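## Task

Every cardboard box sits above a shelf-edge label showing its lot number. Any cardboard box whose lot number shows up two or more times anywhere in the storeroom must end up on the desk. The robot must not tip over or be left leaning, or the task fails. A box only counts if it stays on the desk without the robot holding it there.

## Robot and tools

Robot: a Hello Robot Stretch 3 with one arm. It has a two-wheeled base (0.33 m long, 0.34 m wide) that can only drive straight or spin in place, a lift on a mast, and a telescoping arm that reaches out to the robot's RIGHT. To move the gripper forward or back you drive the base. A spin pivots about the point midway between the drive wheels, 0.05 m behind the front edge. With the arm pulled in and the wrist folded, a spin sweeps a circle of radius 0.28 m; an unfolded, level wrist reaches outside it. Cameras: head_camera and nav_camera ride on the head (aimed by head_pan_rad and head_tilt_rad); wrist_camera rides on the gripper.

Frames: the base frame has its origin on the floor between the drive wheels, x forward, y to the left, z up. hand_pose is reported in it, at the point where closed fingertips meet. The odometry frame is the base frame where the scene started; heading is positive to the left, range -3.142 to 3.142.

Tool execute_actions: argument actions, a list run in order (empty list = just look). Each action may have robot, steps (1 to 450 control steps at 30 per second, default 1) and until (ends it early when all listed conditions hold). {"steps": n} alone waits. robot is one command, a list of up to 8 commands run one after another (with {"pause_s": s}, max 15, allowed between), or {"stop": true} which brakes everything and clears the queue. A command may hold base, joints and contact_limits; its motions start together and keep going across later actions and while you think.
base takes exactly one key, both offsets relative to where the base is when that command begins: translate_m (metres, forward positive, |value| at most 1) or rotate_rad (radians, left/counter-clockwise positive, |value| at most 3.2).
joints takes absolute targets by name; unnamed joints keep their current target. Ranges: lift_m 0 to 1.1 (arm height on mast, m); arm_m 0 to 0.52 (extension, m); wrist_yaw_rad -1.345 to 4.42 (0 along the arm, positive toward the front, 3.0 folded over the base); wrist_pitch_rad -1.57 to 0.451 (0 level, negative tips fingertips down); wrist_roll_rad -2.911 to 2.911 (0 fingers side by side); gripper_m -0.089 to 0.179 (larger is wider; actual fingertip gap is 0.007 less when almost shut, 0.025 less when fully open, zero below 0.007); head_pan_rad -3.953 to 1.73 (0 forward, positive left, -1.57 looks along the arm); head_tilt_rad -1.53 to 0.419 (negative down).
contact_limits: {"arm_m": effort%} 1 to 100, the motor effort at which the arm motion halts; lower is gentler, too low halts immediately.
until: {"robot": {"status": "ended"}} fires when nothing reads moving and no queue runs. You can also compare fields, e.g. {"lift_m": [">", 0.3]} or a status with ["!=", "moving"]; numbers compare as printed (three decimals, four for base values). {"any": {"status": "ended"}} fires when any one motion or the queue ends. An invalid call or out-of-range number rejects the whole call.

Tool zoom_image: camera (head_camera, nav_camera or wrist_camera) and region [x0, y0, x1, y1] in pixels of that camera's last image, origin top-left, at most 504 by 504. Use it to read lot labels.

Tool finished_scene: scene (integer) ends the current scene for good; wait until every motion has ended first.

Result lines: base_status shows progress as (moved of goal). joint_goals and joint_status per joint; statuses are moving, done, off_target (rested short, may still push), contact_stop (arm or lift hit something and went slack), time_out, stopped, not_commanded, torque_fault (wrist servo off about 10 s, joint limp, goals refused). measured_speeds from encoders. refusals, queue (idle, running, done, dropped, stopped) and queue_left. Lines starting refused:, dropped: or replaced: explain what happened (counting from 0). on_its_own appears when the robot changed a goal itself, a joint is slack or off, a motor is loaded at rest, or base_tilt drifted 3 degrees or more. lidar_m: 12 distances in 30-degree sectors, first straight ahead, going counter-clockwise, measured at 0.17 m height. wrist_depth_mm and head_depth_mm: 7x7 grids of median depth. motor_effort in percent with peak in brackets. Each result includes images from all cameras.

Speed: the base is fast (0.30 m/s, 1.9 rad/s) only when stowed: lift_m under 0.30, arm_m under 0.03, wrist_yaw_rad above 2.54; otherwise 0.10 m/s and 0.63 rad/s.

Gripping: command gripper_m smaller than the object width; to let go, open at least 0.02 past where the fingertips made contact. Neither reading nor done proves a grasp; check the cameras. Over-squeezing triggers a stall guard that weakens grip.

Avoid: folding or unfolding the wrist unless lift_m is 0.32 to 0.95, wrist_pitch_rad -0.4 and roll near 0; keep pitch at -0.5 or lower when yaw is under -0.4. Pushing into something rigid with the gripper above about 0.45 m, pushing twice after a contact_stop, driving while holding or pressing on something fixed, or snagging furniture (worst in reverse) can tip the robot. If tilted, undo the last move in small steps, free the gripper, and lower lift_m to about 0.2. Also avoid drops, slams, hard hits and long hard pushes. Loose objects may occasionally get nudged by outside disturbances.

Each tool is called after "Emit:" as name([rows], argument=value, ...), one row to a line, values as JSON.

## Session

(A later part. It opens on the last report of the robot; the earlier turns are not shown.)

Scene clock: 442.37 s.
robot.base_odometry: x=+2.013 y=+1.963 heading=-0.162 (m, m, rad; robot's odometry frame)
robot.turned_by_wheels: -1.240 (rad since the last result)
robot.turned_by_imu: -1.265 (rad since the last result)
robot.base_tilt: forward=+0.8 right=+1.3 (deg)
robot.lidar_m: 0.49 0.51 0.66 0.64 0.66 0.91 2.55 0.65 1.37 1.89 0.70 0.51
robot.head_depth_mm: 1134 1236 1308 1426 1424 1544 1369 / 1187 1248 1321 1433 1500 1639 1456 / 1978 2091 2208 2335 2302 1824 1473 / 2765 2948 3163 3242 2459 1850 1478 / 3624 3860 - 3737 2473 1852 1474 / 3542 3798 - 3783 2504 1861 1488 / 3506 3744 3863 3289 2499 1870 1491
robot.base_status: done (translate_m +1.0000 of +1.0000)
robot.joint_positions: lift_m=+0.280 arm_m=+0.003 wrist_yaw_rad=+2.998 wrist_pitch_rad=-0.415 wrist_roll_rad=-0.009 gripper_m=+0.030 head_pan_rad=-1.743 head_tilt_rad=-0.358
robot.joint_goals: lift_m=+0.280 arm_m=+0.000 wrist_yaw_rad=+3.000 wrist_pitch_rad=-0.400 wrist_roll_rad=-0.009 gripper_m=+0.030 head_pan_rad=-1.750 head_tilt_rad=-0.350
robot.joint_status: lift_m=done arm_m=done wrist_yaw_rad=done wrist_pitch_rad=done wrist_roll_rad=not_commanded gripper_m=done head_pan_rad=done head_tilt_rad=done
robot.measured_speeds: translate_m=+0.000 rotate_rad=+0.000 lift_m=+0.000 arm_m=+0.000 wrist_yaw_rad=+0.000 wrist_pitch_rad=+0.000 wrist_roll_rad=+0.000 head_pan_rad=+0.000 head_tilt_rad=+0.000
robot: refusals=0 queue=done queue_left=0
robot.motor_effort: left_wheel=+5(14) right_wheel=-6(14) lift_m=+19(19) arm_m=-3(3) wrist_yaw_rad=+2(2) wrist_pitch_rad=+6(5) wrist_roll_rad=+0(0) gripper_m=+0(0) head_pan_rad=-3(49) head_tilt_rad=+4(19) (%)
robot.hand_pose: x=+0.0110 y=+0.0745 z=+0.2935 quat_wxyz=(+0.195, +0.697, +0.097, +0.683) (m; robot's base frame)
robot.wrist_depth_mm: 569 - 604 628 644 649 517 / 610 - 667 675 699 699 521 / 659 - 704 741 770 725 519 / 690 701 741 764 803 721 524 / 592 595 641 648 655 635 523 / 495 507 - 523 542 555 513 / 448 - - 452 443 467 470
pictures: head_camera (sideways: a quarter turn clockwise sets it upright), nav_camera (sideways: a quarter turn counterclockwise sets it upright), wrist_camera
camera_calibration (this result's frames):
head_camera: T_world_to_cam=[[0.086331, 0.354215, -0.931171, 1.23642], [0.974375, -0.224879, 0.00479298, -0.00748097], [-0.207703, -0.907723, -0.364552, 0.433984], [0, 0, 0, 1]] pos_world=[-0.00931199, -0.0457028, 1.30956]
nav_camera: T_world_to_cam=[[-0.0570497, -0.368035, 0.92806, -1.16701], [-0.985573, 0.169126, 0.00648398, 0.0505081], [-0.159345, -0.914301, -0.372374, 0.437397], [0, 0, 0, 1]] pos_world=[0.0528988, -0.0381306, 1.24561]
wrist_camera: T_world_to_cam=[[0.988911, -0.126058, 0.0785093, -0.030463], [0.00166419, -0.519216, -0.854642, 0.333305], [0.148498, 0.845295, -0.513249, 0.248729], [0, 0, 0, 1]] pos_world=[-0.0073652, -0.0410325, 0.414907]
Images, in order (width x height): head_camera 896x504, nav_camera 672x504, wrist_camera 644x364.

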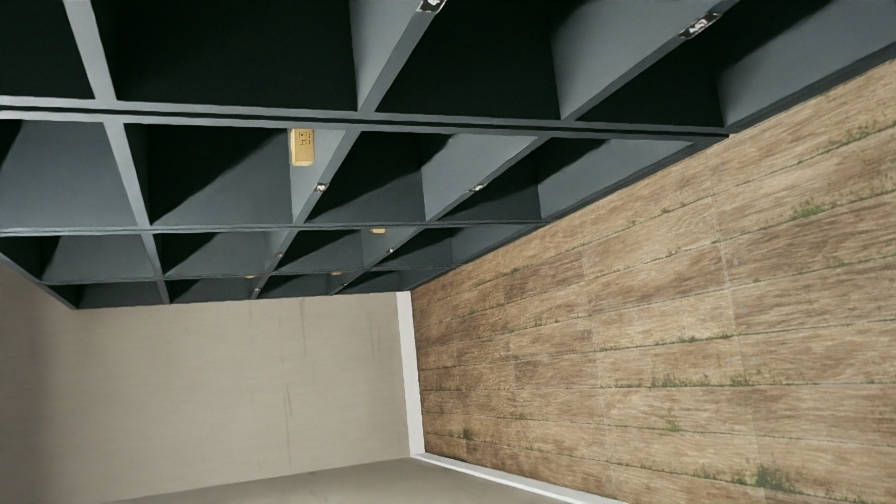

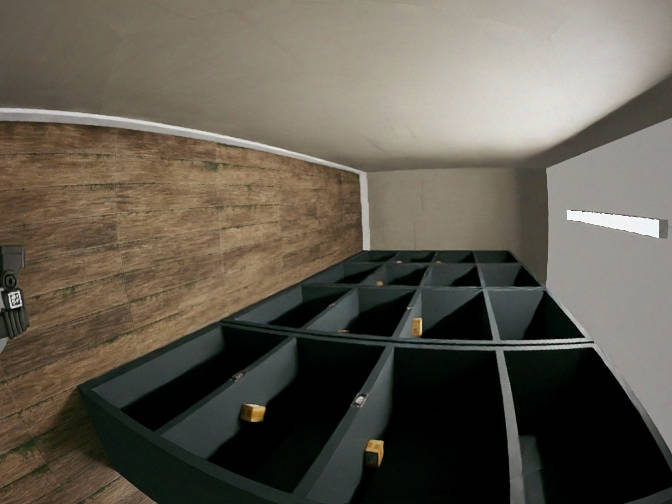

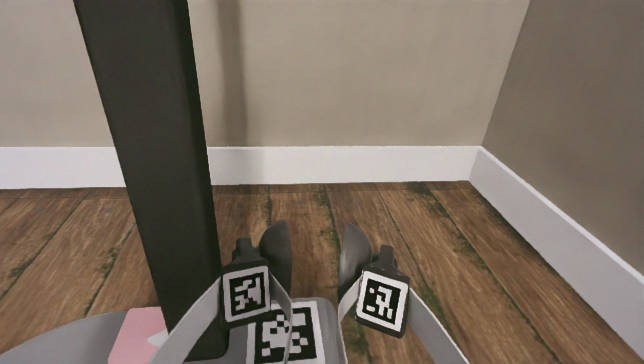

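Emit:
execute_actions([
  {"robot":[{"base":{"translate_m":0.1}},{"base":{"rotate_rad":-1.555},"joints":{"head_pan_rad":-0.62,"head_tilt_rad":-0.5}},{"base":{"translate_m":0.35}}],"steps":450,"until":{"robot":{"status":"ended"}}},
])

Scene clock: 453.73 s.
robot.base_odometry: x=+2.061 y=+1.600 heading=-1.717 (m, m, rad; robot's odometry frame)
robot.turned_by_wheels: -1.555 (rad since the last result)
robot.turned_by_imu: -1.583 (rad since the last result)
robot.base_tilt: forward=+0.8 right=+1.3 (deg)
robot.lidar_m: 1.42 0.54 0.40 0.39 0.40 0.56 0.99 1.03 1.42 0.63 1.13 1.11
robot.head_depth_mm: 1115 1183 962 1346 1170 989 1246 / 1103 1216 970 1439 1179 1420 1249 / 1018 1111 1060 1362 1230 1503 1311 / 949 1029 1102 1243 1384 1514 1332 / 992 1480 2011 1607 1910 1612 1327 / 1734 1817 2006 2116 1987 1620 1335 / 1631 1747 1940 2475 2043 1615 1343
robot.base_status: done (translate_m +0.3500 of +0.3500)
robot.joint_positions: lift_m=+0.280 arm_m=+0.003 wrist_yaw_rad=+2.998 wrist_pitch_rad=-0.415 wrist_roll_rad=-0.009 gripper_m=+0.030 head_pan_rad=-0.627 head_tilt_rad=-0.495
robot.joint_goals: lift_m=+0.280 arm_m=+0.000 wrist_yaw_rad=+3.000 wrist_pitch_rad=-0.400 wrist_roll_rad=-0.009 gripper_m=+0.030 head_pan_rad=-0.620 head_tilt_rad=-0.500
robot.joint_status: lift_m=done arm_m=done wrist_yaw_rad=done wrist_pitch_rad=done wrist_roll_rad=not_commanded gripper_m=done head_pan_rad=done head_tilt_rad=done
robot.measured_speeds: translate_m=+0.000 rotate_rad=+0.000 lift_m=+0.000 arm_m=+0.000 wrist_yaw_rad=+0.000 wrist_pitch_rad=+0.000 wrist_roll_rad=+0.000 head_pan_rad=+0.000 head_tilt_rad=+0.000
robot: refusals=0 queue=done queue_left=0
robot.motor_effort: left_wheel=+5(15) right_wheel=-6(13) lift_m=+20(19) arm_m=-3(3) wrist_yaw_rad=+2(3) wrist_pitch_rad=+6(6) wrist_roll_rad=+0(0) gripper_m=+0(0) head_pan_rad=+4(49) head_tilt_rad=-4(18) (%)
robot.hand_pose: x=+0.0110 y=+0.0745 z=+0.2935 quat_wxyz=(+0.195, +0.697, +0.097, +0.683) (m; robot's base frame)
robot.wrist_depth_mm: 362 - 382 395 408 420 438 / 388 - 413 425 443 458 475 / 419 - 450 464 481 499 524 / 456 470 493 509 528 550 579 / 483 497 521 543 565 593 617 / 495 507 - 526 536 546 563 / 447 - - 449 442 468 473
pictures: head_camera (sideways: a quarter turn clockwise sets it upright), nav_camera (sideways: a quarter turn counterclockwise sets it upright), wrist_camera
camera_calibration (this result's frames):
head_camera: T_world_to_cam=[[-0.379979, 0.305265, -0.873172, 1.16359], [0.629951, 0.776631, -0.00262224, 0.00427401], [0.677332, -0.551051, -0.487405, 0.588451], [0, 0, 0, 1]] pos_world=[0.0408726, -0.0342574, 1.30284]
nav_camera: T_world_to_cam=[[0.404845, -0.28473, 0.868924, -1.09268], [-0.58396, -0.811759, 0.00607806, 0.0485878], [0.703627, -0.509878, -0.494908, 0.591582], [0, 0, 0, 1]] pos_world=[0.0544876, 0.0299569, 1.24194]
wrist_camera: T_world_to_cam=[[0.988916, -0.126024, 0.0785085, -0.0304574], [0.00167494, -0.519254, -0.854618, 0.333289], [0.148468, 0.845277, -0.513287, 0.248741], [0, 0, 0, 1]] pos_world=[-0.00736859, -0.0410317, 0.414902]
Images, in order (width x height): head_camera 896x504, nav_camera 672x504, wrist_camera 644x364.

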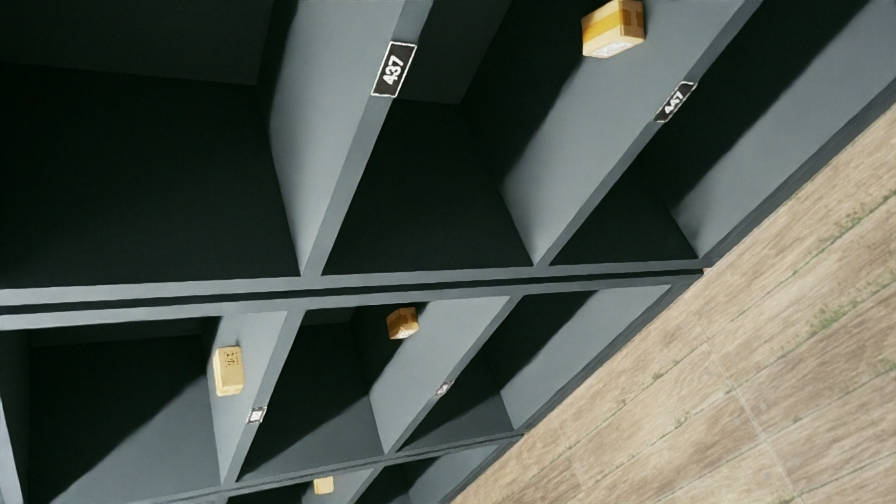

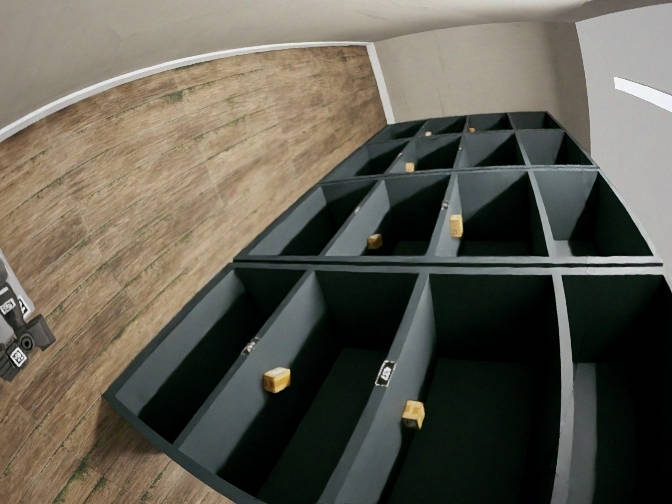

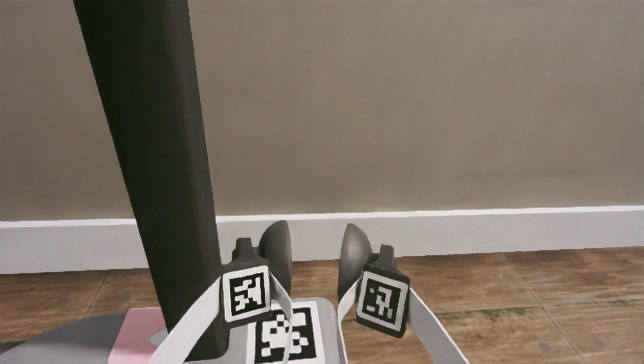

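Emit:
zoom_image(camera="head_camera", region=[630, 60, 720, 140])

Emit:
zoom_image(camera="head_camera", region=[350, 30, 440, 110])

Region (630, 60, 720, 140) of head_camera's 896x504 image, scaled by 5.600, with more detail than that image has.

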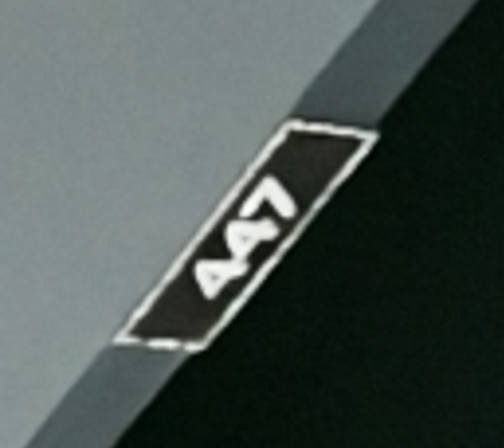

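Region (350, 30, 440, 110) of head_camera's 896x504 image, scaled by 5.600, with more detail than that image has.

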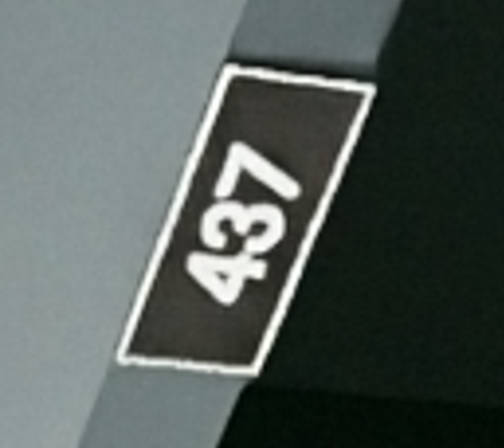

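Emit:
execute_actions([
  {"robot":[{"base":{"rotate_rad":-0.016},"joints":{"head_pan_rad":-0.8,"head_tilt_rad":-0.6}},{"base":{"translate_m":0.95}}],"steps":450,"until":{"robot":{"status":"ended"}}},
])

Emit:
execute_actions([
  {"robot":[{"base":{"translate_m":0.92}}],"steps":450,"until":{"robot":{"status":"ended"}}},
])

Scene clock: 466.17 s.
robot.base_odometry: x=+1.908 y=+0.663 heading=-1.732 (m, m, rad; robot's odometry frame)
robot.turned_by_wheels: -0.016 (rad since the last result)
robot.turned_by_imu: -0.018 (rad since the last result)
robot.base_tilt: forward=+0.9 right=+1.3 (deg)
robot.lidar_m: 1.51 0.55 0.40 0.39 0.40 0.55 1.51 1.08 1.12 0.63 1.12 1.10
robot.head_depth_mm: 985 1043 738 1243 1050 1286 1172 / 1055 1104 783 1318 1053 1352 1204 / 1144 1182 838 1347 1087 1392 1253 / 1119 1152 1335 1357 1547 1429 1252 / 1012 1069 1199 1309 1516 1473 1253 / 926 1004 1136 1312 1659 1496 1260 / 951 1245 1918 2022 1809 1495 1258
robot.base_status: done (translate_m +0.9500 of +0.9500)
robot.joint_positions: lift_m=+0.280 arm_m=+0.003 wrist_yaw_rad=+2.998 wrist_pitch_rad=-0.415 wrist_roll_rad=-0.009 gripper_m=+0.030 head_pan_rad=-0.793 head_tilt_rad=-0.593
robot.joint_goals: lift_m=+0.280 arm_m=+0.000 wrist_yaw_rad=+3.000 wrist_pitch_rad=-0.400 wrist_roll_rad=-0.009 gripper_m=+0.030 head_pan_rad=-0.800 head_tilt_rad=-0.600
robot.joint_status: lift_m=done arm_m=done wrist_yaw_rad=done wrist_pitch_rad=done wrist_roll_rad=not_commanded gripper_m=done head_pan_rad=done head_tilt_rad=done
robot.measured_speeds: translate_m=+0.000 rotate_rad=+0.000 lift_m=+0.000 arm_m=+0.000 wrist_yaw_rad=+0.000 wrist_pitch_rad=+0.000 wrist_roll_rad=+0.000 head_pan_rad=+0.000 head_tilt_rad=+0.000
robot: refusals=0 queue=done queue_left=0
robot.motor_effort: left_wheel=+5(14) right_wheel=-6(14) lift_m=+19(19) arm_m=-2(3) wrist_yaw_rad=+4(2) wrist_pitch_rad=+5(6) wrist_roll_rad=+0(0) gripper_m=+1(0) head_pan_rad=-3(19) head_tilt_rad=-4(15) (%)
robot.hand_pose: x=+0.0110 y=+0.0745 z=+0.2935 quat_wxyz=(+0.195, +0.697, +0.097, +0.683) (m; robot's base frame)
robot.wrist_depth_mm: 362 - 380 396 410 423 440 / 386 - 416 431 443 461 479 / 414 - 443 469 484 512 531 / 452 462 489 510 533 567 588 / 480 493 521 549 582 612 631 / 491 503 - 528 538 550 561 / 451 - - 446 441 468 477
pictures: head_camera (sideways: a quarter turn clockwise sets it upright), nav_camera (sideways: a quarter turn counterclockwise sets it upright), wrist_camera
camera_calibration (this result's frames):
head_camera: T_world_to_cam=[[-0.382925, 0.423379, -0.821047, 1.09564], [0.749263, 0.662224, -0.0079658, 0.0105022], [0.540345, -0.618231, -0.570805, 0.697795], [0, 0, 0, 1]] pos_world=[0.0346306, -0.0394283, 1.29796]
nav_camera: T_world_to_cam=[[0.410522, -0.406909, 0.816025, -1.02374], [-0.709669, -0.704512, 0.00571364, 0.0498298], [0.572574, -0.581453, -0.577989, 0.700475], [0, 0, 0, 1]] pos_world=[0.0545567, 0.0258298, 1.23998]
wrist_camera: T_world_to_cam=[[0.988918, -0.126009, 0.0785083, -0.0304548], [0.00167992, -0.51927, -0.854608, 0.333283], [0.148455, 0.845269, -0.513304, 0.248745], [0, 0, 0, 1]] pos_world=[-0.00737009, -0.0410306, 0.414899]
Images, in order (width x height): head_camera 896x504, nav_camera 672x504, wrist_camera 644x364.

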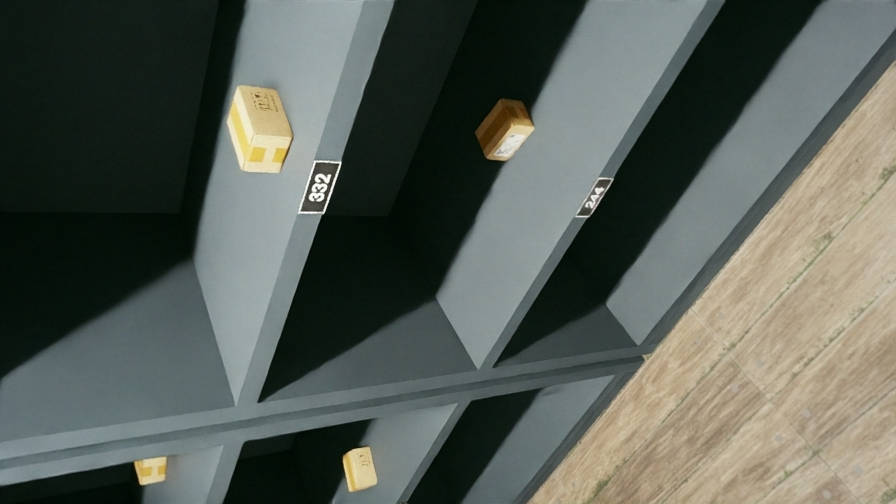

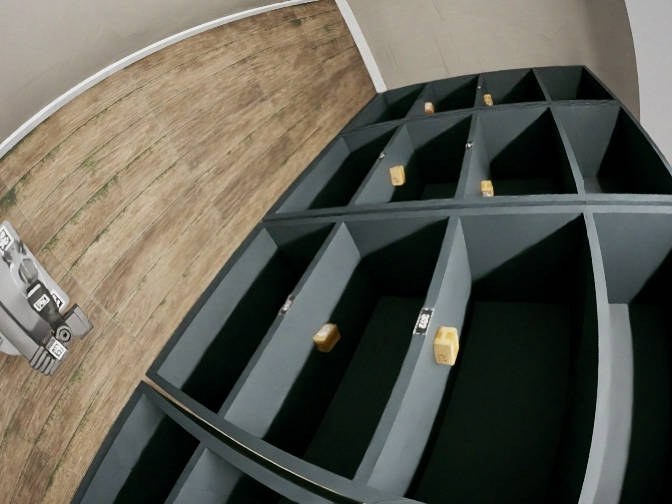

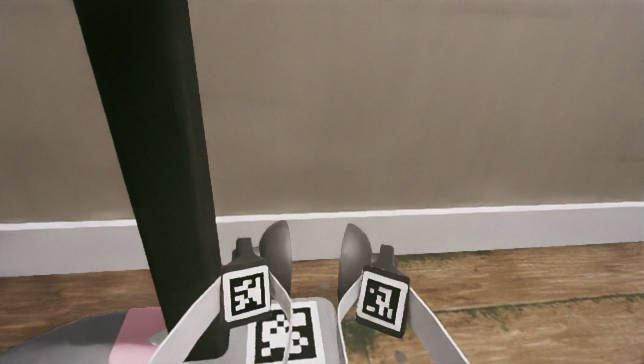

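Scene clock: 471.00 s.
robot.base_odometry: x=+1.760 y=-0.245 heading=-1.732 (m, m, rad; robot's odometry frame)
robot.turned_by_wheels: +0.000 (rad since the last result)
robot.turned_by_imu: -0.002 (rad since the last result)
robot.base_tilt: forward=+0.9 right=+1.3 (deg)
robot.lidar_m: 1.52 0.55 0.40 0.39 0.40 0.55 1.52 1.07 1.12 0.62 1.12 1.11
robot.head_depth_mm: 981 1035 738 1240 1046 934 1172 / 1053 1103 785 1316 1049 1354 1202 / 1141 1179 887 1349 1089 1388 1253 / 1139 1182 1346 1357 1555 1429 1253 / 1033 1089 1225 1304 1541 1472 1264 / 945 1018 1132 1307 1665 1485 1263 / 938 1156 1896 2030 1804 1498 1262
robot.base_status: done (translate_m +0.9200 of +0.9200)
robot.joint_positions: lift_m=+0.280 arm_m=+0.003 wrist_yaw_rad=+2.998 wrist_pitch_rad=-0.415 wrist_roll_rad=-0.009 gripper_m=+0.030 head_pan_rad=-0.793 head_tilt_rad=-0.593
robot.joint_goals: lift_m=+0.280 arm_m=+0.000 wrist_yaw_rad=+3.000 wrist_pitch_rad=-0.400 wrist_roll_rad=-0.009 gripper_m=+0.030 head_pan_rad=-0.800 head_tilt_rad=-0.600
robot.joint_status: lift_m=done arm_m=done wrist_yaw_rad=done wrist_pitch_rad=done wrist_roll_rad=not_commanded gripper_m=done head_pan_rad=done head_tilt_rad=done
robot.measured_speeds: translate_m=+0.000 rotate_rad=+0.000 lift_m=+0.000 arm_m=+0.000 wrist_yaw_rad=+0.000 wrist_pitch_rad=+0.000 wrist_roll_rad=+0.000 head_pan_rad=+0.000 head_tilt_rad=+0.000
robot: refusals=0 queue=done queue_left=0
robot.motor_effort: left_wheel=+4(15) right_wheel=-6(10) lift_m=+19(18) arm_m=-3(3) wrist_yaw_rad=+3(2) wrist_pitch_rad=+6(6) wrist_roll_rad=+0(0) gripper_m=+0(0) head_pan_rad=-3(3) head_tilt_rad=-4(5) (%)
robot.hand_pose: x=+0.0110 y=+0.0745 z=+0.2935 quat_wxyz=(+0.195, +0.697, +0.097, +0.683) (m; robot's base frame)
robot.wrist_depth_mm: 359 - 383 395 412 429 444 / 385 - 415 430 449 465 482 / 417 - 449 471 489 511 532 / 455 471 492 508 540 567 603 / 479 496 519 551 573 603 634 / 491 497 - 527 542 546 563 / 450 - - 454 448 470 473
pictures: head_camera (sideways: a quarter turn clockwise sets it upright), nav_camera (sideways: a quarter turn counterclockwise sets it upright), wrist_camera
camera_calibration (this result's frames):
head_camera: T_world_to_cam=[[-0.382987, 0.423462, -0.820976, 1.09555], [0.74928, 0.662206, -0.00797257, 0.010511], [0.540279, -0.618194, -0.570908, 0.69793], [0, 0, 0, 1]] pos_world=[0.0346292, -0.0394287, 1.29796]
nav_camera: T_world_to_cam=[[0.410584, -0.406993, 0.815952, -1.02365], [-0.709687, -0.704494, 0.00571314, 0.0498306], [0.572508, -0.581416, -0.578091, 0.700609], [0, 0, 0, 1]] pos_world=[0.0545519, 0.0258341, 1.23998]
wrist_camera: T_world_to_cam=[[0.988919, -0.125997, 0.0785078, -0.0304529], [0.00168344, -0.519282, -0.854601, 0.333278], [0.148445, 0.845264, -0.513316, 0.248749], [0, 0, 0, 1]] pos_world=[-0.0073712, -0.0410305, 0.414898]
Images, in order (width x height): head_camera 896x504, nav_camera 672x504, wrist_camera 644x364.

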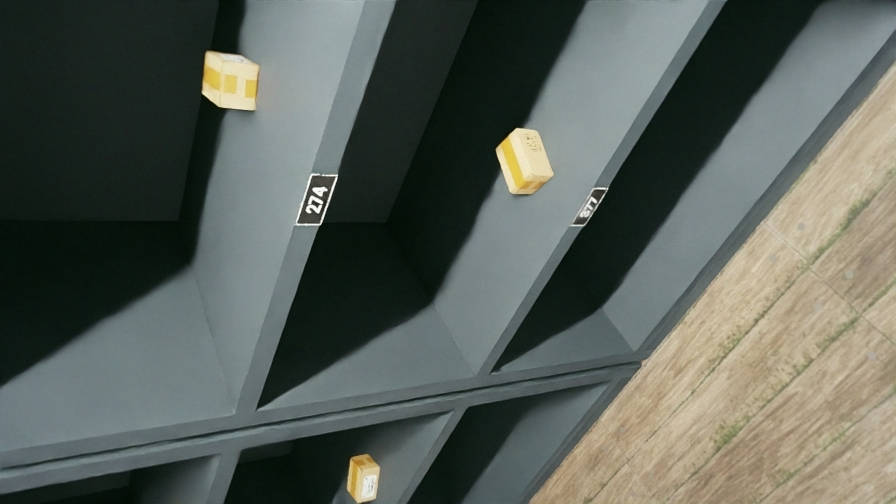

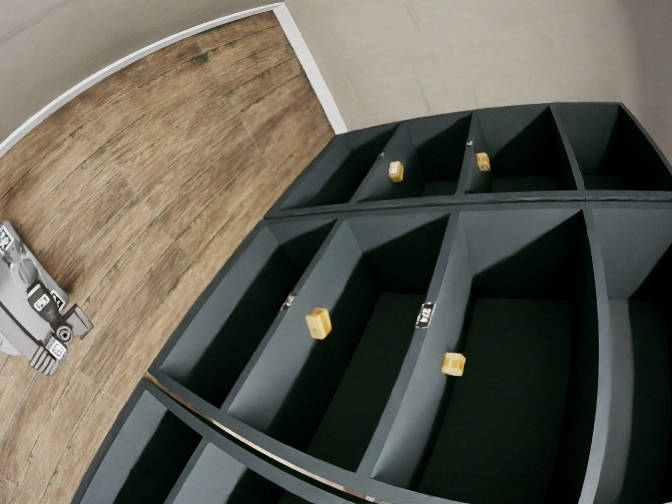

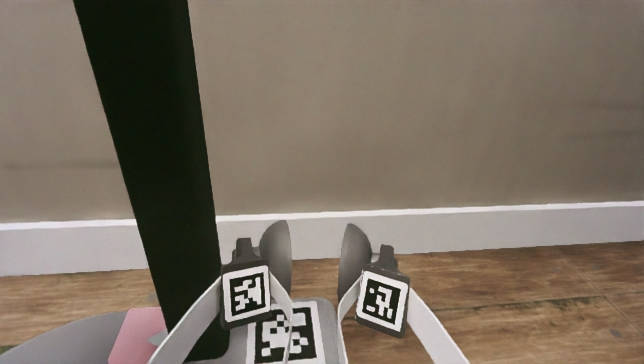

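Emit:
zoom_image(camera="head_camera", region=[280, 150, 630, 250])

Emit:
execute_actions([
  {"robot":[{"base":{"translate_m":0.6},"joints":{"head_pan_rad":-0.6,"head_tilt_rad":-0.5}}],"steps":450,"until":{"robot":{"status":"ended"}}},
])

Region (280, 150, 630, 250) of head_camera's 896x504 image, scaled by 1.440, with more detail than that image has; it fills the top 144 rows of this view, and the rest is white.

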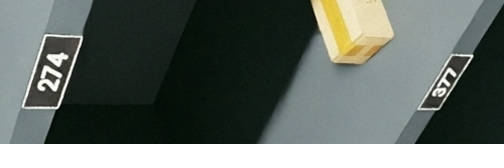

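Scene clock: 481.30 s.
robot.base_odometry: x=+1.663 y=-0.837 heading=-1.732 (m, m, rad; robot's odometry frame)
robot.turned_by_wheels: +0.000 (rad since the last result)
robot.turned_by_imu: -0.002 (rad since the last result)
robot.base_tilt: forward=+0.9 right=+1.3 (deg)
robot.lidar_m: 1.30 0.55 0.41 0.39 0.41 0.55 1.52 1.54 0.81 1.08 0.70 1.35
robot.head_depth_mm: 1108 1187 928 1341 865 922 1036 / 1215 1315 937 1475 1157 1408 1257 / 1348 1448 1025 1558 1232 1484 1312 / 1326 1417 1219 1562 1737 1534 1317 / 1238 1336 1444 1545 1749 1592 1318 / 1178 1276 1386 1520 1669 1594 1327 / 1139 1214 1311 1415 1545 1605 1328
robot.base_status: done (translate_m +0.6000 of +0.6000)
robot.joint_positions: lift_m=+0.280 arm_m=+0.003 wrist_yaw_rad=+2.998 wrist_pitch_rad=-0.415 wrist_roll_rad=-0.009 gripper_m=+0.030 head_pan_rad=-0.607 head_tilt_rad=-0.507
robot.joint_goals: lift_m=+0.280 arm_m=+0.000 wrist_yaw_rad=+3.000 wrist_pitch_rad=-0.400 wrist_roll_rad=-0.009 gripper_m=+0.030 head_pan_rad=-0.600 head_tilt_rad=-0.500
robot.joint_status: lift_m=done arm_m=done wrist_yaw_rad=done wrist_pitch_rad=done wrist_roll_rad=not_commanded gripper_m=done head_pan_rad=done head_tilt_rad=done
robot.measured_speeds: translate_m=+0.000 rotate_rad=+0.000 lift_m=+0.000 arm_m=+0.000 wrist_yaw_rad=+0.000 wrist_pitch_rad=+0.000 wrist_roll_rad=+0.000 head_pan_rad=+0.000 head_tilt_rad=+0.000
robot: refusals=0 queue=done queue_left=0
robot.motor_effort: left_wheel=+4(14) right_wheel=-6(10) lift_m=+19(19) arm_m=-3(2) wrist_yaw_rad=+2(3) wrist_pitch_rad=+6(6) wrist_roll_rad=+0(0) gripper_m=+0(1) head_pan_rad=+4(24) head_tilt_rad=+3(14) (%)
robot.hand_pose: x=+0.0110 y=+0.0745 z=+0.2935 quat_wxyz=(+0.195, +0.697, +0.097, +0.683) (m; robot's base frame)
robot.wrist_depth_mm: 361 - 383 400 416 430 443 / 386 - 416 432 451 468 489 / 419 - 448 472 487 511 536 / 454 469 494 511 540 561 594 / 484 500 520 548 583 612 637 / 497 500 - 528 540 553 560 / 452 - - 457 445 467 477
pictures: head_camera (sideways: a quarter turn clockwise sets it upright), nav_camera (sideways: a quarter turn counterclockwise sets it upright), wrist_camera
camera_calibration (this result's frames):
head_camera: T_world_to_cam=[[-0.394609, 0.303599, -0.867244, 1.15595], [0.614291, 0.789073, -0.00327802, 0.00522324], [0.683323, -0.534034, -0.497873, 0.602035], [0, 0, 0, 1]] pos_world=[0.0415561, -0.0335609, 1.30225]
nav_camera: T_world_to_cam=[[0.419017, -0.282542, 0.862899, -1.08491], [-0.567578, -0.823297, 0.0060366, 0.0485419], [0.708717, -0.492292, -0.505341, 0.605125], [0, 0, 0, 1]] pos_world=[0.0532853, 0.0313299, 1.24167]
wrist_camera: T_world_to_cam=[[0.98892, -0.125988, 0.0785079, -0.0304516], [0.00168715, -0.519289, -0.854597, 0.333275], [0.148437, 0.845261, -0.513323, 0.248752], [0, 0, 0, 1]] pos_world=[-0.00737214, -0.0410304, 0.414897]
Images, in order (width x height): head_camera 896x504, nav_camera 672x504, wrist_camera 644x364.

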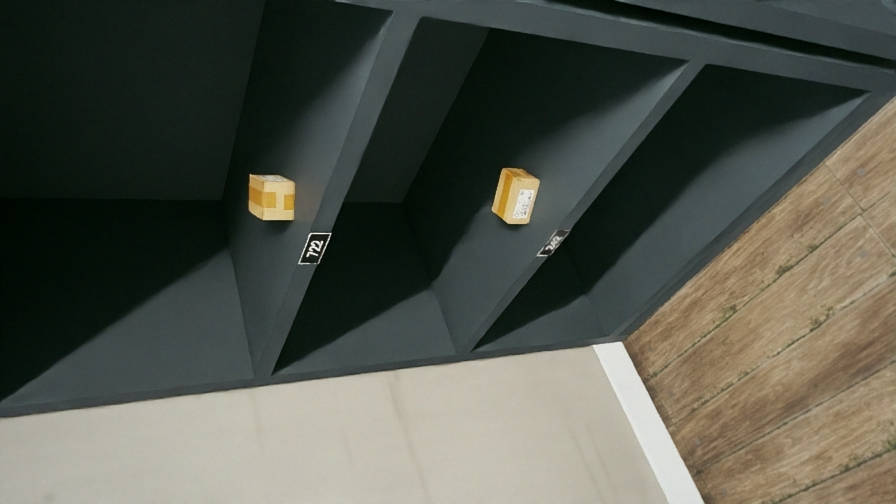

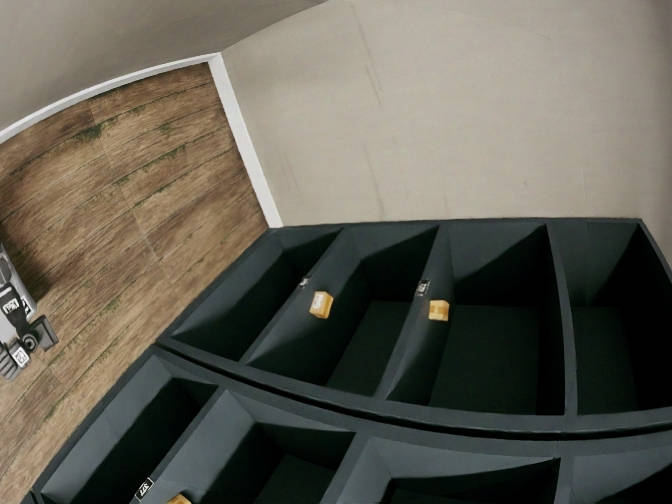

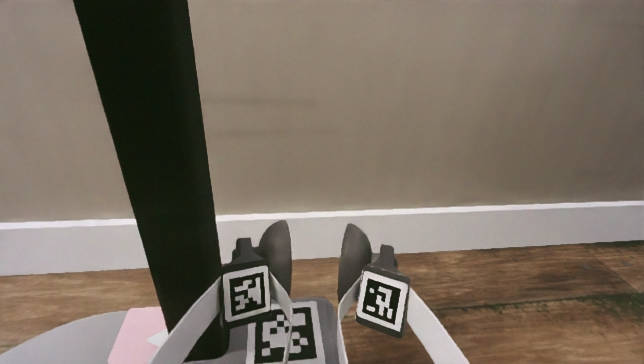

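Emit:
zoom_image(camera="head_camera", region=[520, 215, 590, 275])

Emit:
zoom_image(camera="head_camera", region=[280, 215, 350, 280])

Region (520, 215, 590, 275) of head_camera's 896x504 image, scaled by 7.200, with more detail than that image has; it fills the top 432 rows of this view, and the rest is white.

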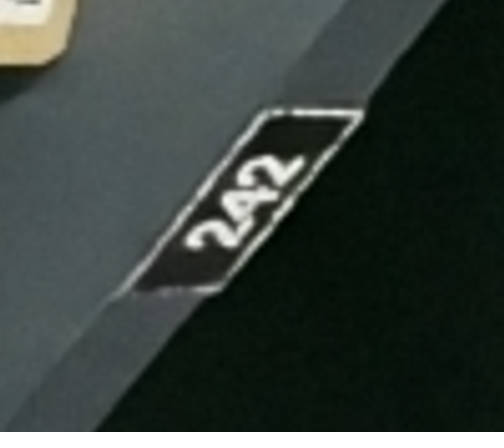

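Region (280, 215, 350, 280) of head_camera's 896x504 image, scaled by 7.200, with more detail than that image has; it fills the top 468 rows of this view, and the rest is white.

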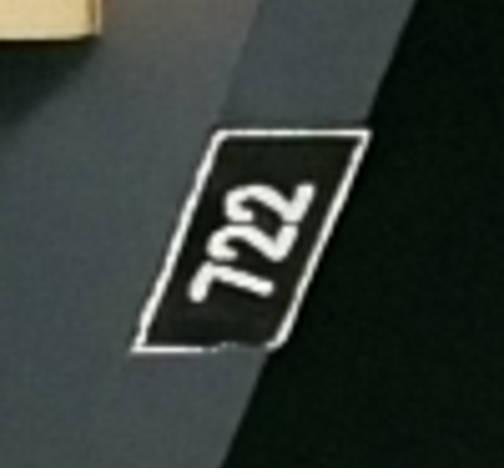

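Emit:
execute_actions([
  {"robot":{"base":{"translate_m":-1.0},"joints":{"head_pan_rad":-1.55,"head_tilt_rad":-0.75}},"steps":450,"until":{"robot":{"translate_m":["<",-0.95]}}},
  {"robot":{"joints":{"lift_m":0.585}},"steps":450,"until":{"robot":{"lift_m":[">",0.34]}}},
  {"robot":{"joints":{"wrist_yaw_rad":0.0,"gripper_m":0.179}},"steps":450,"until":{"robot":{"wrist_yaw_rad":["<",1.0]}}},
  {"robot":{"joints":{"wrist_pitch_rad":-0.25}},"steps":450,"until":{"robot":{"status":"ended"}}},
])

Scene clock: 501.77 s.
robot.base_odometry: x=+1.824 y=+0.150 heading=-1.732 (m, m, rad; robot's odometry frame)
robot.turned_by_wheels: +0.000 (rad since the last result)
robot.turned_by_imu: -0.001 (rad since the last result)
robot.base_tilt: forward=+0.8 right=+1.2 (deg)
robot.lidar_m: 1.52 0.55 0.40 0.39 0.40 0.55 1.51 1.54 0.78 1.08 0.73 1.46
robot.head_depth_mm: 915 736 1204 1106 1294 1290 1171 / 923 738 1203 1113 1382 1291 1175 / 924 686 1201 1107 1381 1294 1196 / 924 685 1201 1071 995 1303 1180 / 923 744 1198 1113 997 1301 1177 / 921 748 1196 1117 998 1300 1182 / 921 752 1107 1088 1002 1270 1186
robot.base_status: done (translate_m -1.0000 of -1.0000)
robot.joint_positions: lift_m=+0.585 arm_m=+0.003 wrist_yaw_rad=+0.004 wrist_pitch_rad=-0.275 wrist_roll_rad=-0.009 gripper_m=+0.179 head_pan_rad=-1.543 head_tilt_rad=-0.740
robot.joint_goals: lift_m=+0.585 arm_m=+0.000 wrist_yaw_rad=+0.000 wrist_pitch_rad=-0.250 wrist_roll_rad=-0.009 gripper_m=+0.179 head_pan_rad=-1.550 head_tilt_rad=-0.750
robot.joint_status: lift_m=done arm_m=done wrist_yaw_rad=done wrist_pitch_rad=done wrist_roll_rad=not_commanded gripper_m=done head_pan_rad=done head_tilt_rad=done
robot.measured_speeds: translate_m=+0.000 rotate_rad=+0.000 lift_m=+0.000 arm_m=+0.000 wrist_yaw_rad=+0.000 wrist_pitch_rad=+0.000 wrist_roll_rad=+0.000 head_pan_rad=+0.000 head_tilt_rad=+0.000
robot: refusals=0 queue=done queue_left=0
robot.motor_effort: left_wheel=+5(9) right_wheel=-5(15) lift_m=+25(23) arm_m=-3(2) wrist_yaw_rad=-2(1) wrist_pitch_rad=+9(10) wrist_roll_rad=+0(0) gripper_m=-1(83) head_pan_rad=-3(48) head_tilt_rad=-6(25) (%)
robot.hand_pose: x=-0.0207 y=-0.3881 z=+0.6308 quat_wxyz=(+0.704, +0.099, -0.697, -0.095) (m; robot's base frame)
robot.wrist_depth_mm: 496 716 750 752 757 735 538 / 495 725 785 792 796 772 528 / 505 646 741 729 823 734 531 / 449 469 480 509 533 552 499 / 480 752 967 966 438 439 441 / - 845 947 965 - 868 488 / 540 741 782 796 814 790 512
pictures: head_camera (sideways: a quarter turn clockwise sets it upright), nav_camera (sideways: a quarter turn counterclockwise sets it upright), wrist_camera
camera_calibration (this result's frames):
head_camera: T_world_to_cam=[[0.00522115, 0.685114, -0.728417, 0.972532], [0.999577, -0.0244125, -0.0157965, 0.0191678], [-0.0286049, -0.728026, -0.684952, 0.849753], [0, 0, 0, 1]] pos_world=[0.000069716, -0.0471855, 1.29075]
nav_camera: T_world_to_cam=[[0.0261748, -0.691055, 0.722328, -0.899265], [-0.999457, -0.0325602, 0.0050665, 0.0524411], [0.020018, -0.722069, -0.691532, 0.851544], [0, 0, 0, 1]] pos_world=[0.0589045, -0.00486084, 1.23817]
wrist_camera: T_world_to_cam=[[-0.996735, -0.00968338, 0.0801537, -0.0808117], [-0.0776041, 0.388762, -0.918064, 0.77222], [-0.0222707, -0.921287, -0.388244, 0.0495672], [0, 0, 0, 1]] pos_world=[-0.0195165, -0.255327, 0.734669]
Images, in order (width x height): head_camera 896x504, nav_camera 672x504, wrist_camera 644x364.

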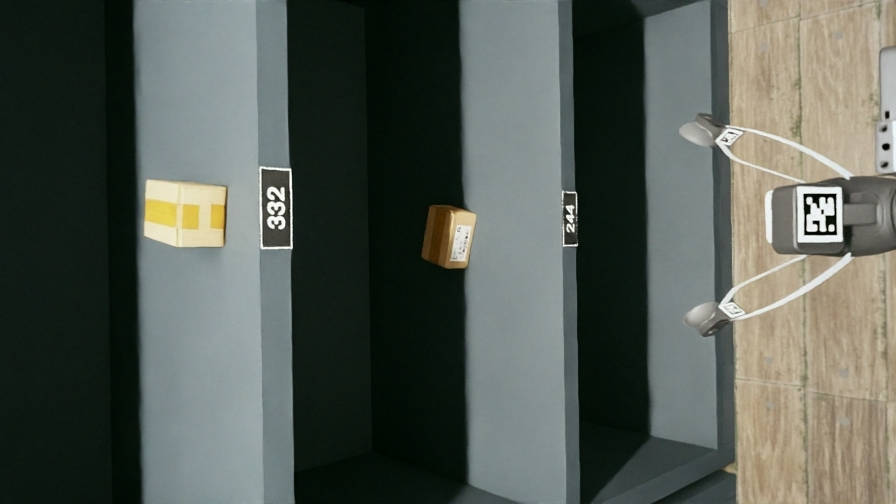

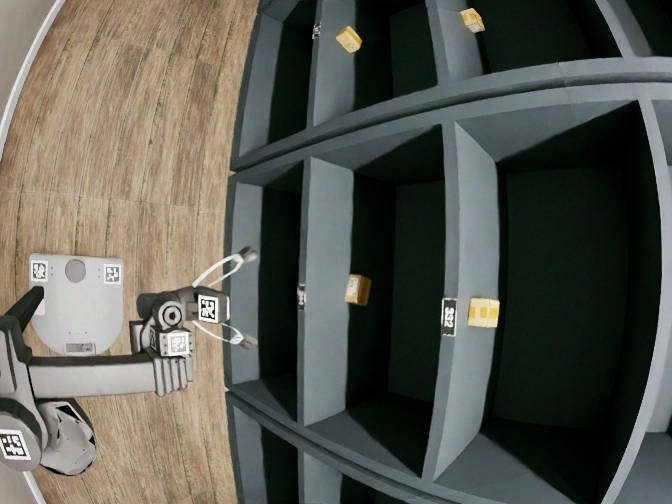

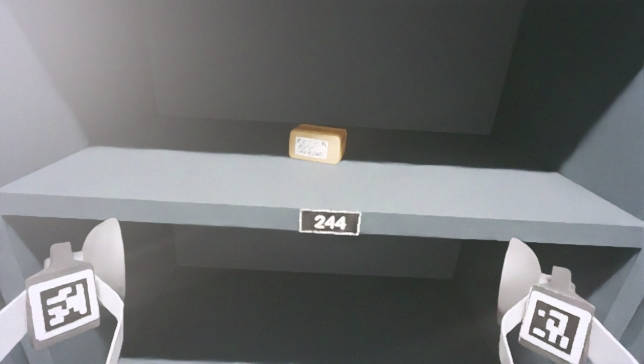

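Emit:
zoom_image(camera="head_camera", region=[400, 180, 600, 290])

Region (400, 180, 600, 290) of head_camera's 896x504 image, scaled by 2.520, with more detail than that image has; it fills the top 277 rows of this view, and the rest is white.

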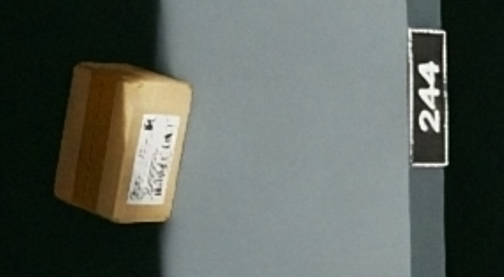

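Emit:
execute_actions([
  {"robot":{"base":{"translate_m":0.052},"joints":{"wrist_yaw_rad":-0.22,"lift_m":0.54,"arm_m":0.33}},"steps":450,"until":{"robot":{"status":"ended"}}},
])

Scene clock: 524.57 s.
robot.base_odometry: x=+1.816 y=+0.098 heading=-1.732 (m, m, rad; robot's odometry frame)
robot.turned_by_wheels: +0.000 (rad since the last result)
robot.turned_by_imu: -0.001 (rad since the last result)
robot.base_tilt: forward=+0.9 right=+1.3 (deg)
robot.lidar_m: 1.52 0.55 0.40 0.39 0.40 0.55 1.51 1.53 0.81 1.08 0.70 1.41
robot.head_depth_mm: 914 735 1207 1109 1377 1289 1174 / 922 702 1202 1106 1186 1294 - / 922 673 1197 1068 - 1288 1179 / 924 742 1206 1114 999 1292 1183 / 922 744 1203 1114 996 1298 1179 / 925 749 1200 1120 1000 1275 1180 / 914 748 953 1005 991 1267 1182
robot.base_status: done (translate_m +0.0520 of +0.0520)
robot.joint_positions: lift_m=+0.540 arm_m=+0.330 wrist_yaw_rad=-0.218 wrist_pitch_rad=-0.274 wrist_roll_rad=-0.009 gripper_m=+0.179 head_pan_rad=-1.543 head_tilt_rad=-0.741
robot.joint_goals: lift_m=+0.540 arm_m=+0.330 wrist_yaw_rad=-0.220 wrist_pitch_rad=-0.250 wrist_roll_rad=-0.009 gripper_m=+0.179 head_pan_rad=-1.550 head_tilt_rad=-0.750
robot.joint_status: lift_m=done arm_m=done wrist_yaw_rad=done wrist_pitch_rad=done wrist_roll_rad=not_commanded gripper_m=done head_pan_rad=done head_tilt_rad=done
robot.measured_speeds: translate_m=+0.000 rotate_rad=+0.000 lift_m=+0.000 arm_m=+0.000 wrist_yaw_rad=+0.000 wrist_pitch_rad=+0.000 wrist_roll_rad=+0.000 head_pan_rad=+0.000 head_tilt_rad=+0.000
robot: refusals=0 queue=done queue_left=0
robot.motor_effort: left_wheel=+4(10) right_wheel=-6(7) lift_m=+18(26) arm_m=+3(2) wrist_yaw_rad=-1(3) wrist_pitch_rad=+9(9) wrist_roll_rad=+0(0) gripper_m=+0(0) head_pan_rad=-3(2) head_tilt_rad=-5(5) (%)
robot.hand_pose: x=-0.0734 y=-0.7091 z=+0.5863 quat_wxyz=(+0.689, +0.021, -0.703, -0.173) (m; robot's base frame)
robot.wrist_depth_mm: 403 422 444 468 497 531 451 / 422 444 470 497 525 553 452 / 442 465 488 523 558 585 452 / 344 356 296 277 404 423 423 / 266 270 263 262 293 304 312 / - 215 218 225 230 234 245 / 168 178 181 185 189 191 206
pictures: head_camera (sideways: a quarter turn clockwise sets it upright), nav_camera (sideways: a quarter turn counterclockwise sets it upright), wrist_camera
camera_calibration (this result's frames):
head_camera: T_world_to_cam=[[0.00528217, 0.685281, -0.728259, 0.972327], [0.999575, -0.0245047, -0.0158085, 0.0191834], [-0.0286791, -0.727866, -0.685119, 0.849971], [0, 0, 0, 1]] pos_world=[0.0000651226, -0.0471824, 1.29074]
nav_camera: T_world_to_cam=[[0.0261132, -0.691223, 0.722169, -0.899058], [-0.99946, -0.0324656, 0.00506541, 0.0524425], [0.0199443, -0.721912, -0.691698, 0.85176], [0, 0, 0, 1]] pos_world=[0.0589036, -0.00485125, 1.23817]
wrist_camera: T_world_to_cam=[[-0.974534, 0.209426, 0.0801553, 0.0240753], [0.00959464, 0.396066, -0.918172, 0.863657], [-0.224036, -0.89402, -0.387989, -0.260258], [0, 0, 0, 1]] pos_world=[-0.0431315, -0.579783, 0.690079]
Images, in order (width x height): head_camera 896x504, nav_camera 672x504, wrist_camera 644x364.

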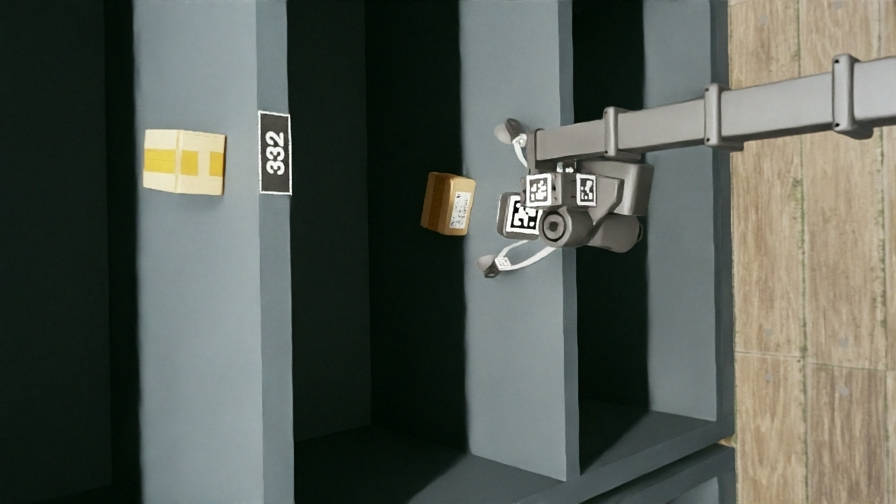

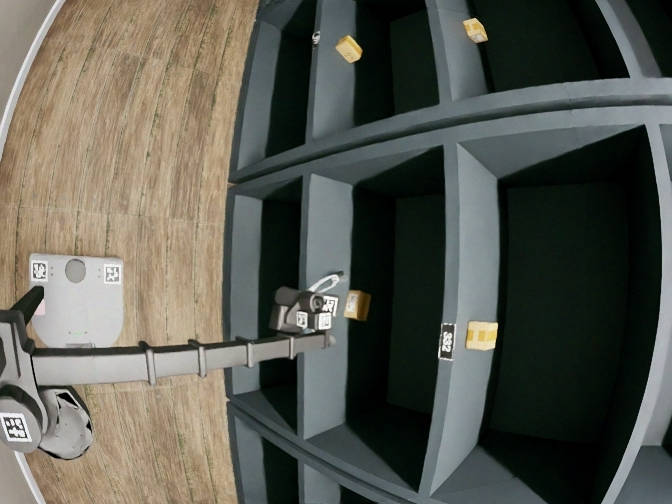

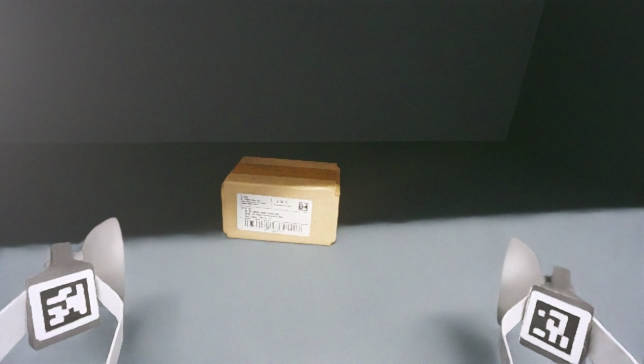

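Emit:
execute_actions([
  {"robot":{"joints":{"lift_m":0.518,"arm_m":0.463}},"steps":450,"until":{"robot":{"status":"ended"}}},
])

Scene clock: 532.13 s.
robot.base_odometry: x=+1.816 y=+0.098 heading=-1.732 (m, m, rad; robot's odometry frame)
robot.turned_by_wheels: +0.000 (rad since the last result)
robot.turned_by_imu: -0.001 (rad since the last result)
robot.base_tilt: forward=+0.9 right=+1.3 (deg)
robot.lidar_m: 1.52 0.55 0.40 0.39 0.40 0.55 1.52 1.53 0.81 1.08 0.71 1.41
robot.head_depth_mm: 916 734 1207 1104 1382 1285 1175 / 918 703 1205 1108 1383 1292 - / 923 672 1207 1178 1401 1292 1175 / 925 744 1202 1148 1387 1292 1173 / 922 746 1200 1118 998 1297 1177 / 920 747 1202 1118 1001 1276 1177 / 913 748 955 1009 982 1263 1176
robot.base_status: done (translate_m +0.0520 of +0.0520)
robot.joint_positions: lift_m=+0.518 arm_m=+0.463 wrist_yaw_rad=-0.218 wrist_pitch_rad=-0.274 wrist_roll_rad=-0.009 gripper_m=+0.179 head_pan_rad=-1.543 head_tilt_rad=-0.741
robot.joint_goals: lift_m=+0.518 arm_m=+0.463 wrist_yaw_rad=-0.220 wrist_pitch_rad=-0.250 wrist_roll_rad=-0.009 gripper_m=+0.179 head_pan_rad=-1.550 head_tilt_rad=-0.750
robot.joint_status: lift_m=done arm_m=done wrist_yaw_rad=done wrist_pitch_rad=done wrist_roll_rad=not_commanded gripper_m=done head_pan_rad=done head_tilt_rad=done
robot.measured_speeds: translate_m=+0.000 rotate_rad=+0.000 lift_m=+0.000 arm_m=+0.000 wrist_yaw_rad=+0.000 wrist_pitch_rad=+0.000 wrist_roll_rad=+0.000 head_pan_rad=+0.000 head_tilt_rad=+0.000
robot: refusals=0 queue=done queue_left=0
robot.motor_effort: left_wheel=+4(4) right_wheel=-6(6) lift_m=+18(16) arm_m=+3(0) wrist_yaw_rad=-1(2) wrist_pitch_rad=+9(9) wrist_roll_rad=+0(0) gripper_m=+0(0) head_pan_rad=-3(3) head_tilt_rad=-6(6) (%)
robot.hand_pose: x=-0.0734 y=-0.8421 z=+0.5643 quat_wxyz=(+0.689, +0.021, -0.703, -0.173) (m; robot's base frame)
robot.wrist_depth_mm: 298 309 327 346 367 386 405 / 312 325 346 367 390 416 434 / 327 348 369 387 419 445 456 / 296 301 316 331 339 361 377 / 227 229 161 148 171 261 266 / - 182 125 124 124 199 208 / 144 151 136 132 132 163 175
pictures: head_camera (sideways: a quarter turn clockwise sets it upright), nav_camera (sideways: a quarter turn counterclockwise sets it upright), wrist_camera
camera_calibration (this result's frames):
head_camera: T_world_to_cam=[[0.00528169, 0.685299, -0.728243, 0.972305], [0.999575, -0.0245043, -0.0158098, 0.019185], [-0.0286795, -0.72785, -0.685137, 0.849993], [0, 0, 0, 1]] pos_world=[0.0000651152, -0.0471821, 1.29074]
nav_camera: T_world_to_cam=[[0.0261136, -0.69124, 0.722153, -0.899036], [-0.99946, -0.0324657, 0.00506529, 0.0524427], [0.0199439, -0.721895, -0.691715, 0.851783], [0, 0, 0, 1]] pos_world=[0.0589036, -0.00484972, 1.23817]
wrist_camera: T_world_to_cam=[[-0.974524, 0.209471, 0.0801558, 0.0537207], [0.00960229, 0.396026, -0.918189, 0.896114], [-0.224077, -0.894028, -0.387948, -0.387737], [0, 0, 0, 1]] pos_world=[-0.0431358, -0.712785, 0.668074]
Images, in order (width x height): head_camera 896x504, nav_camera 672x504, wrist_camera 644x364.

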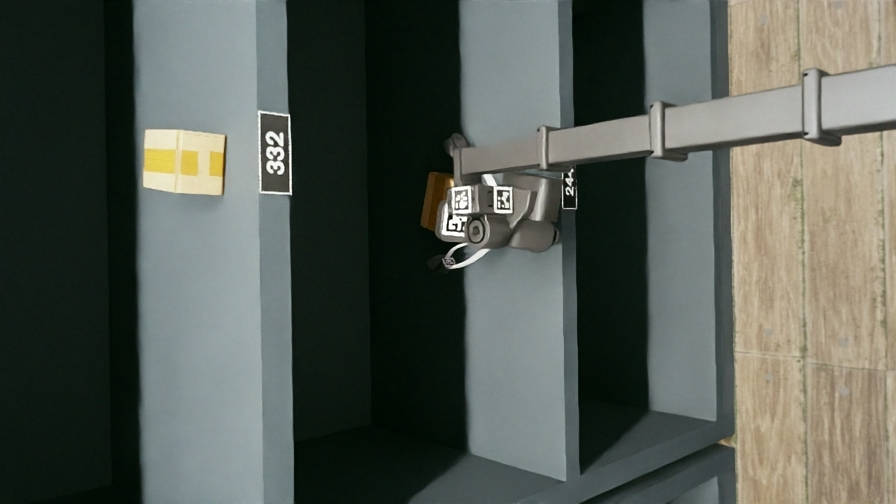

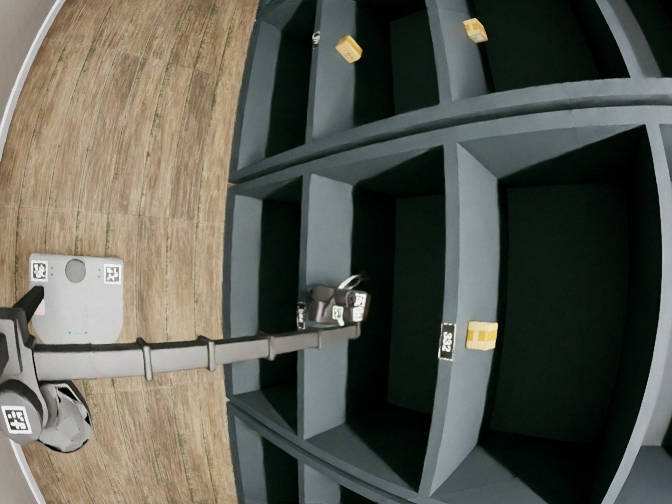

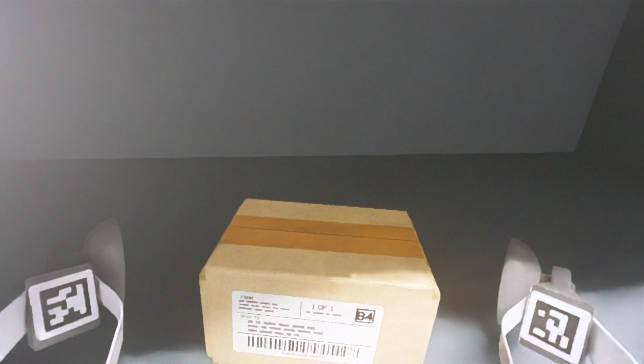

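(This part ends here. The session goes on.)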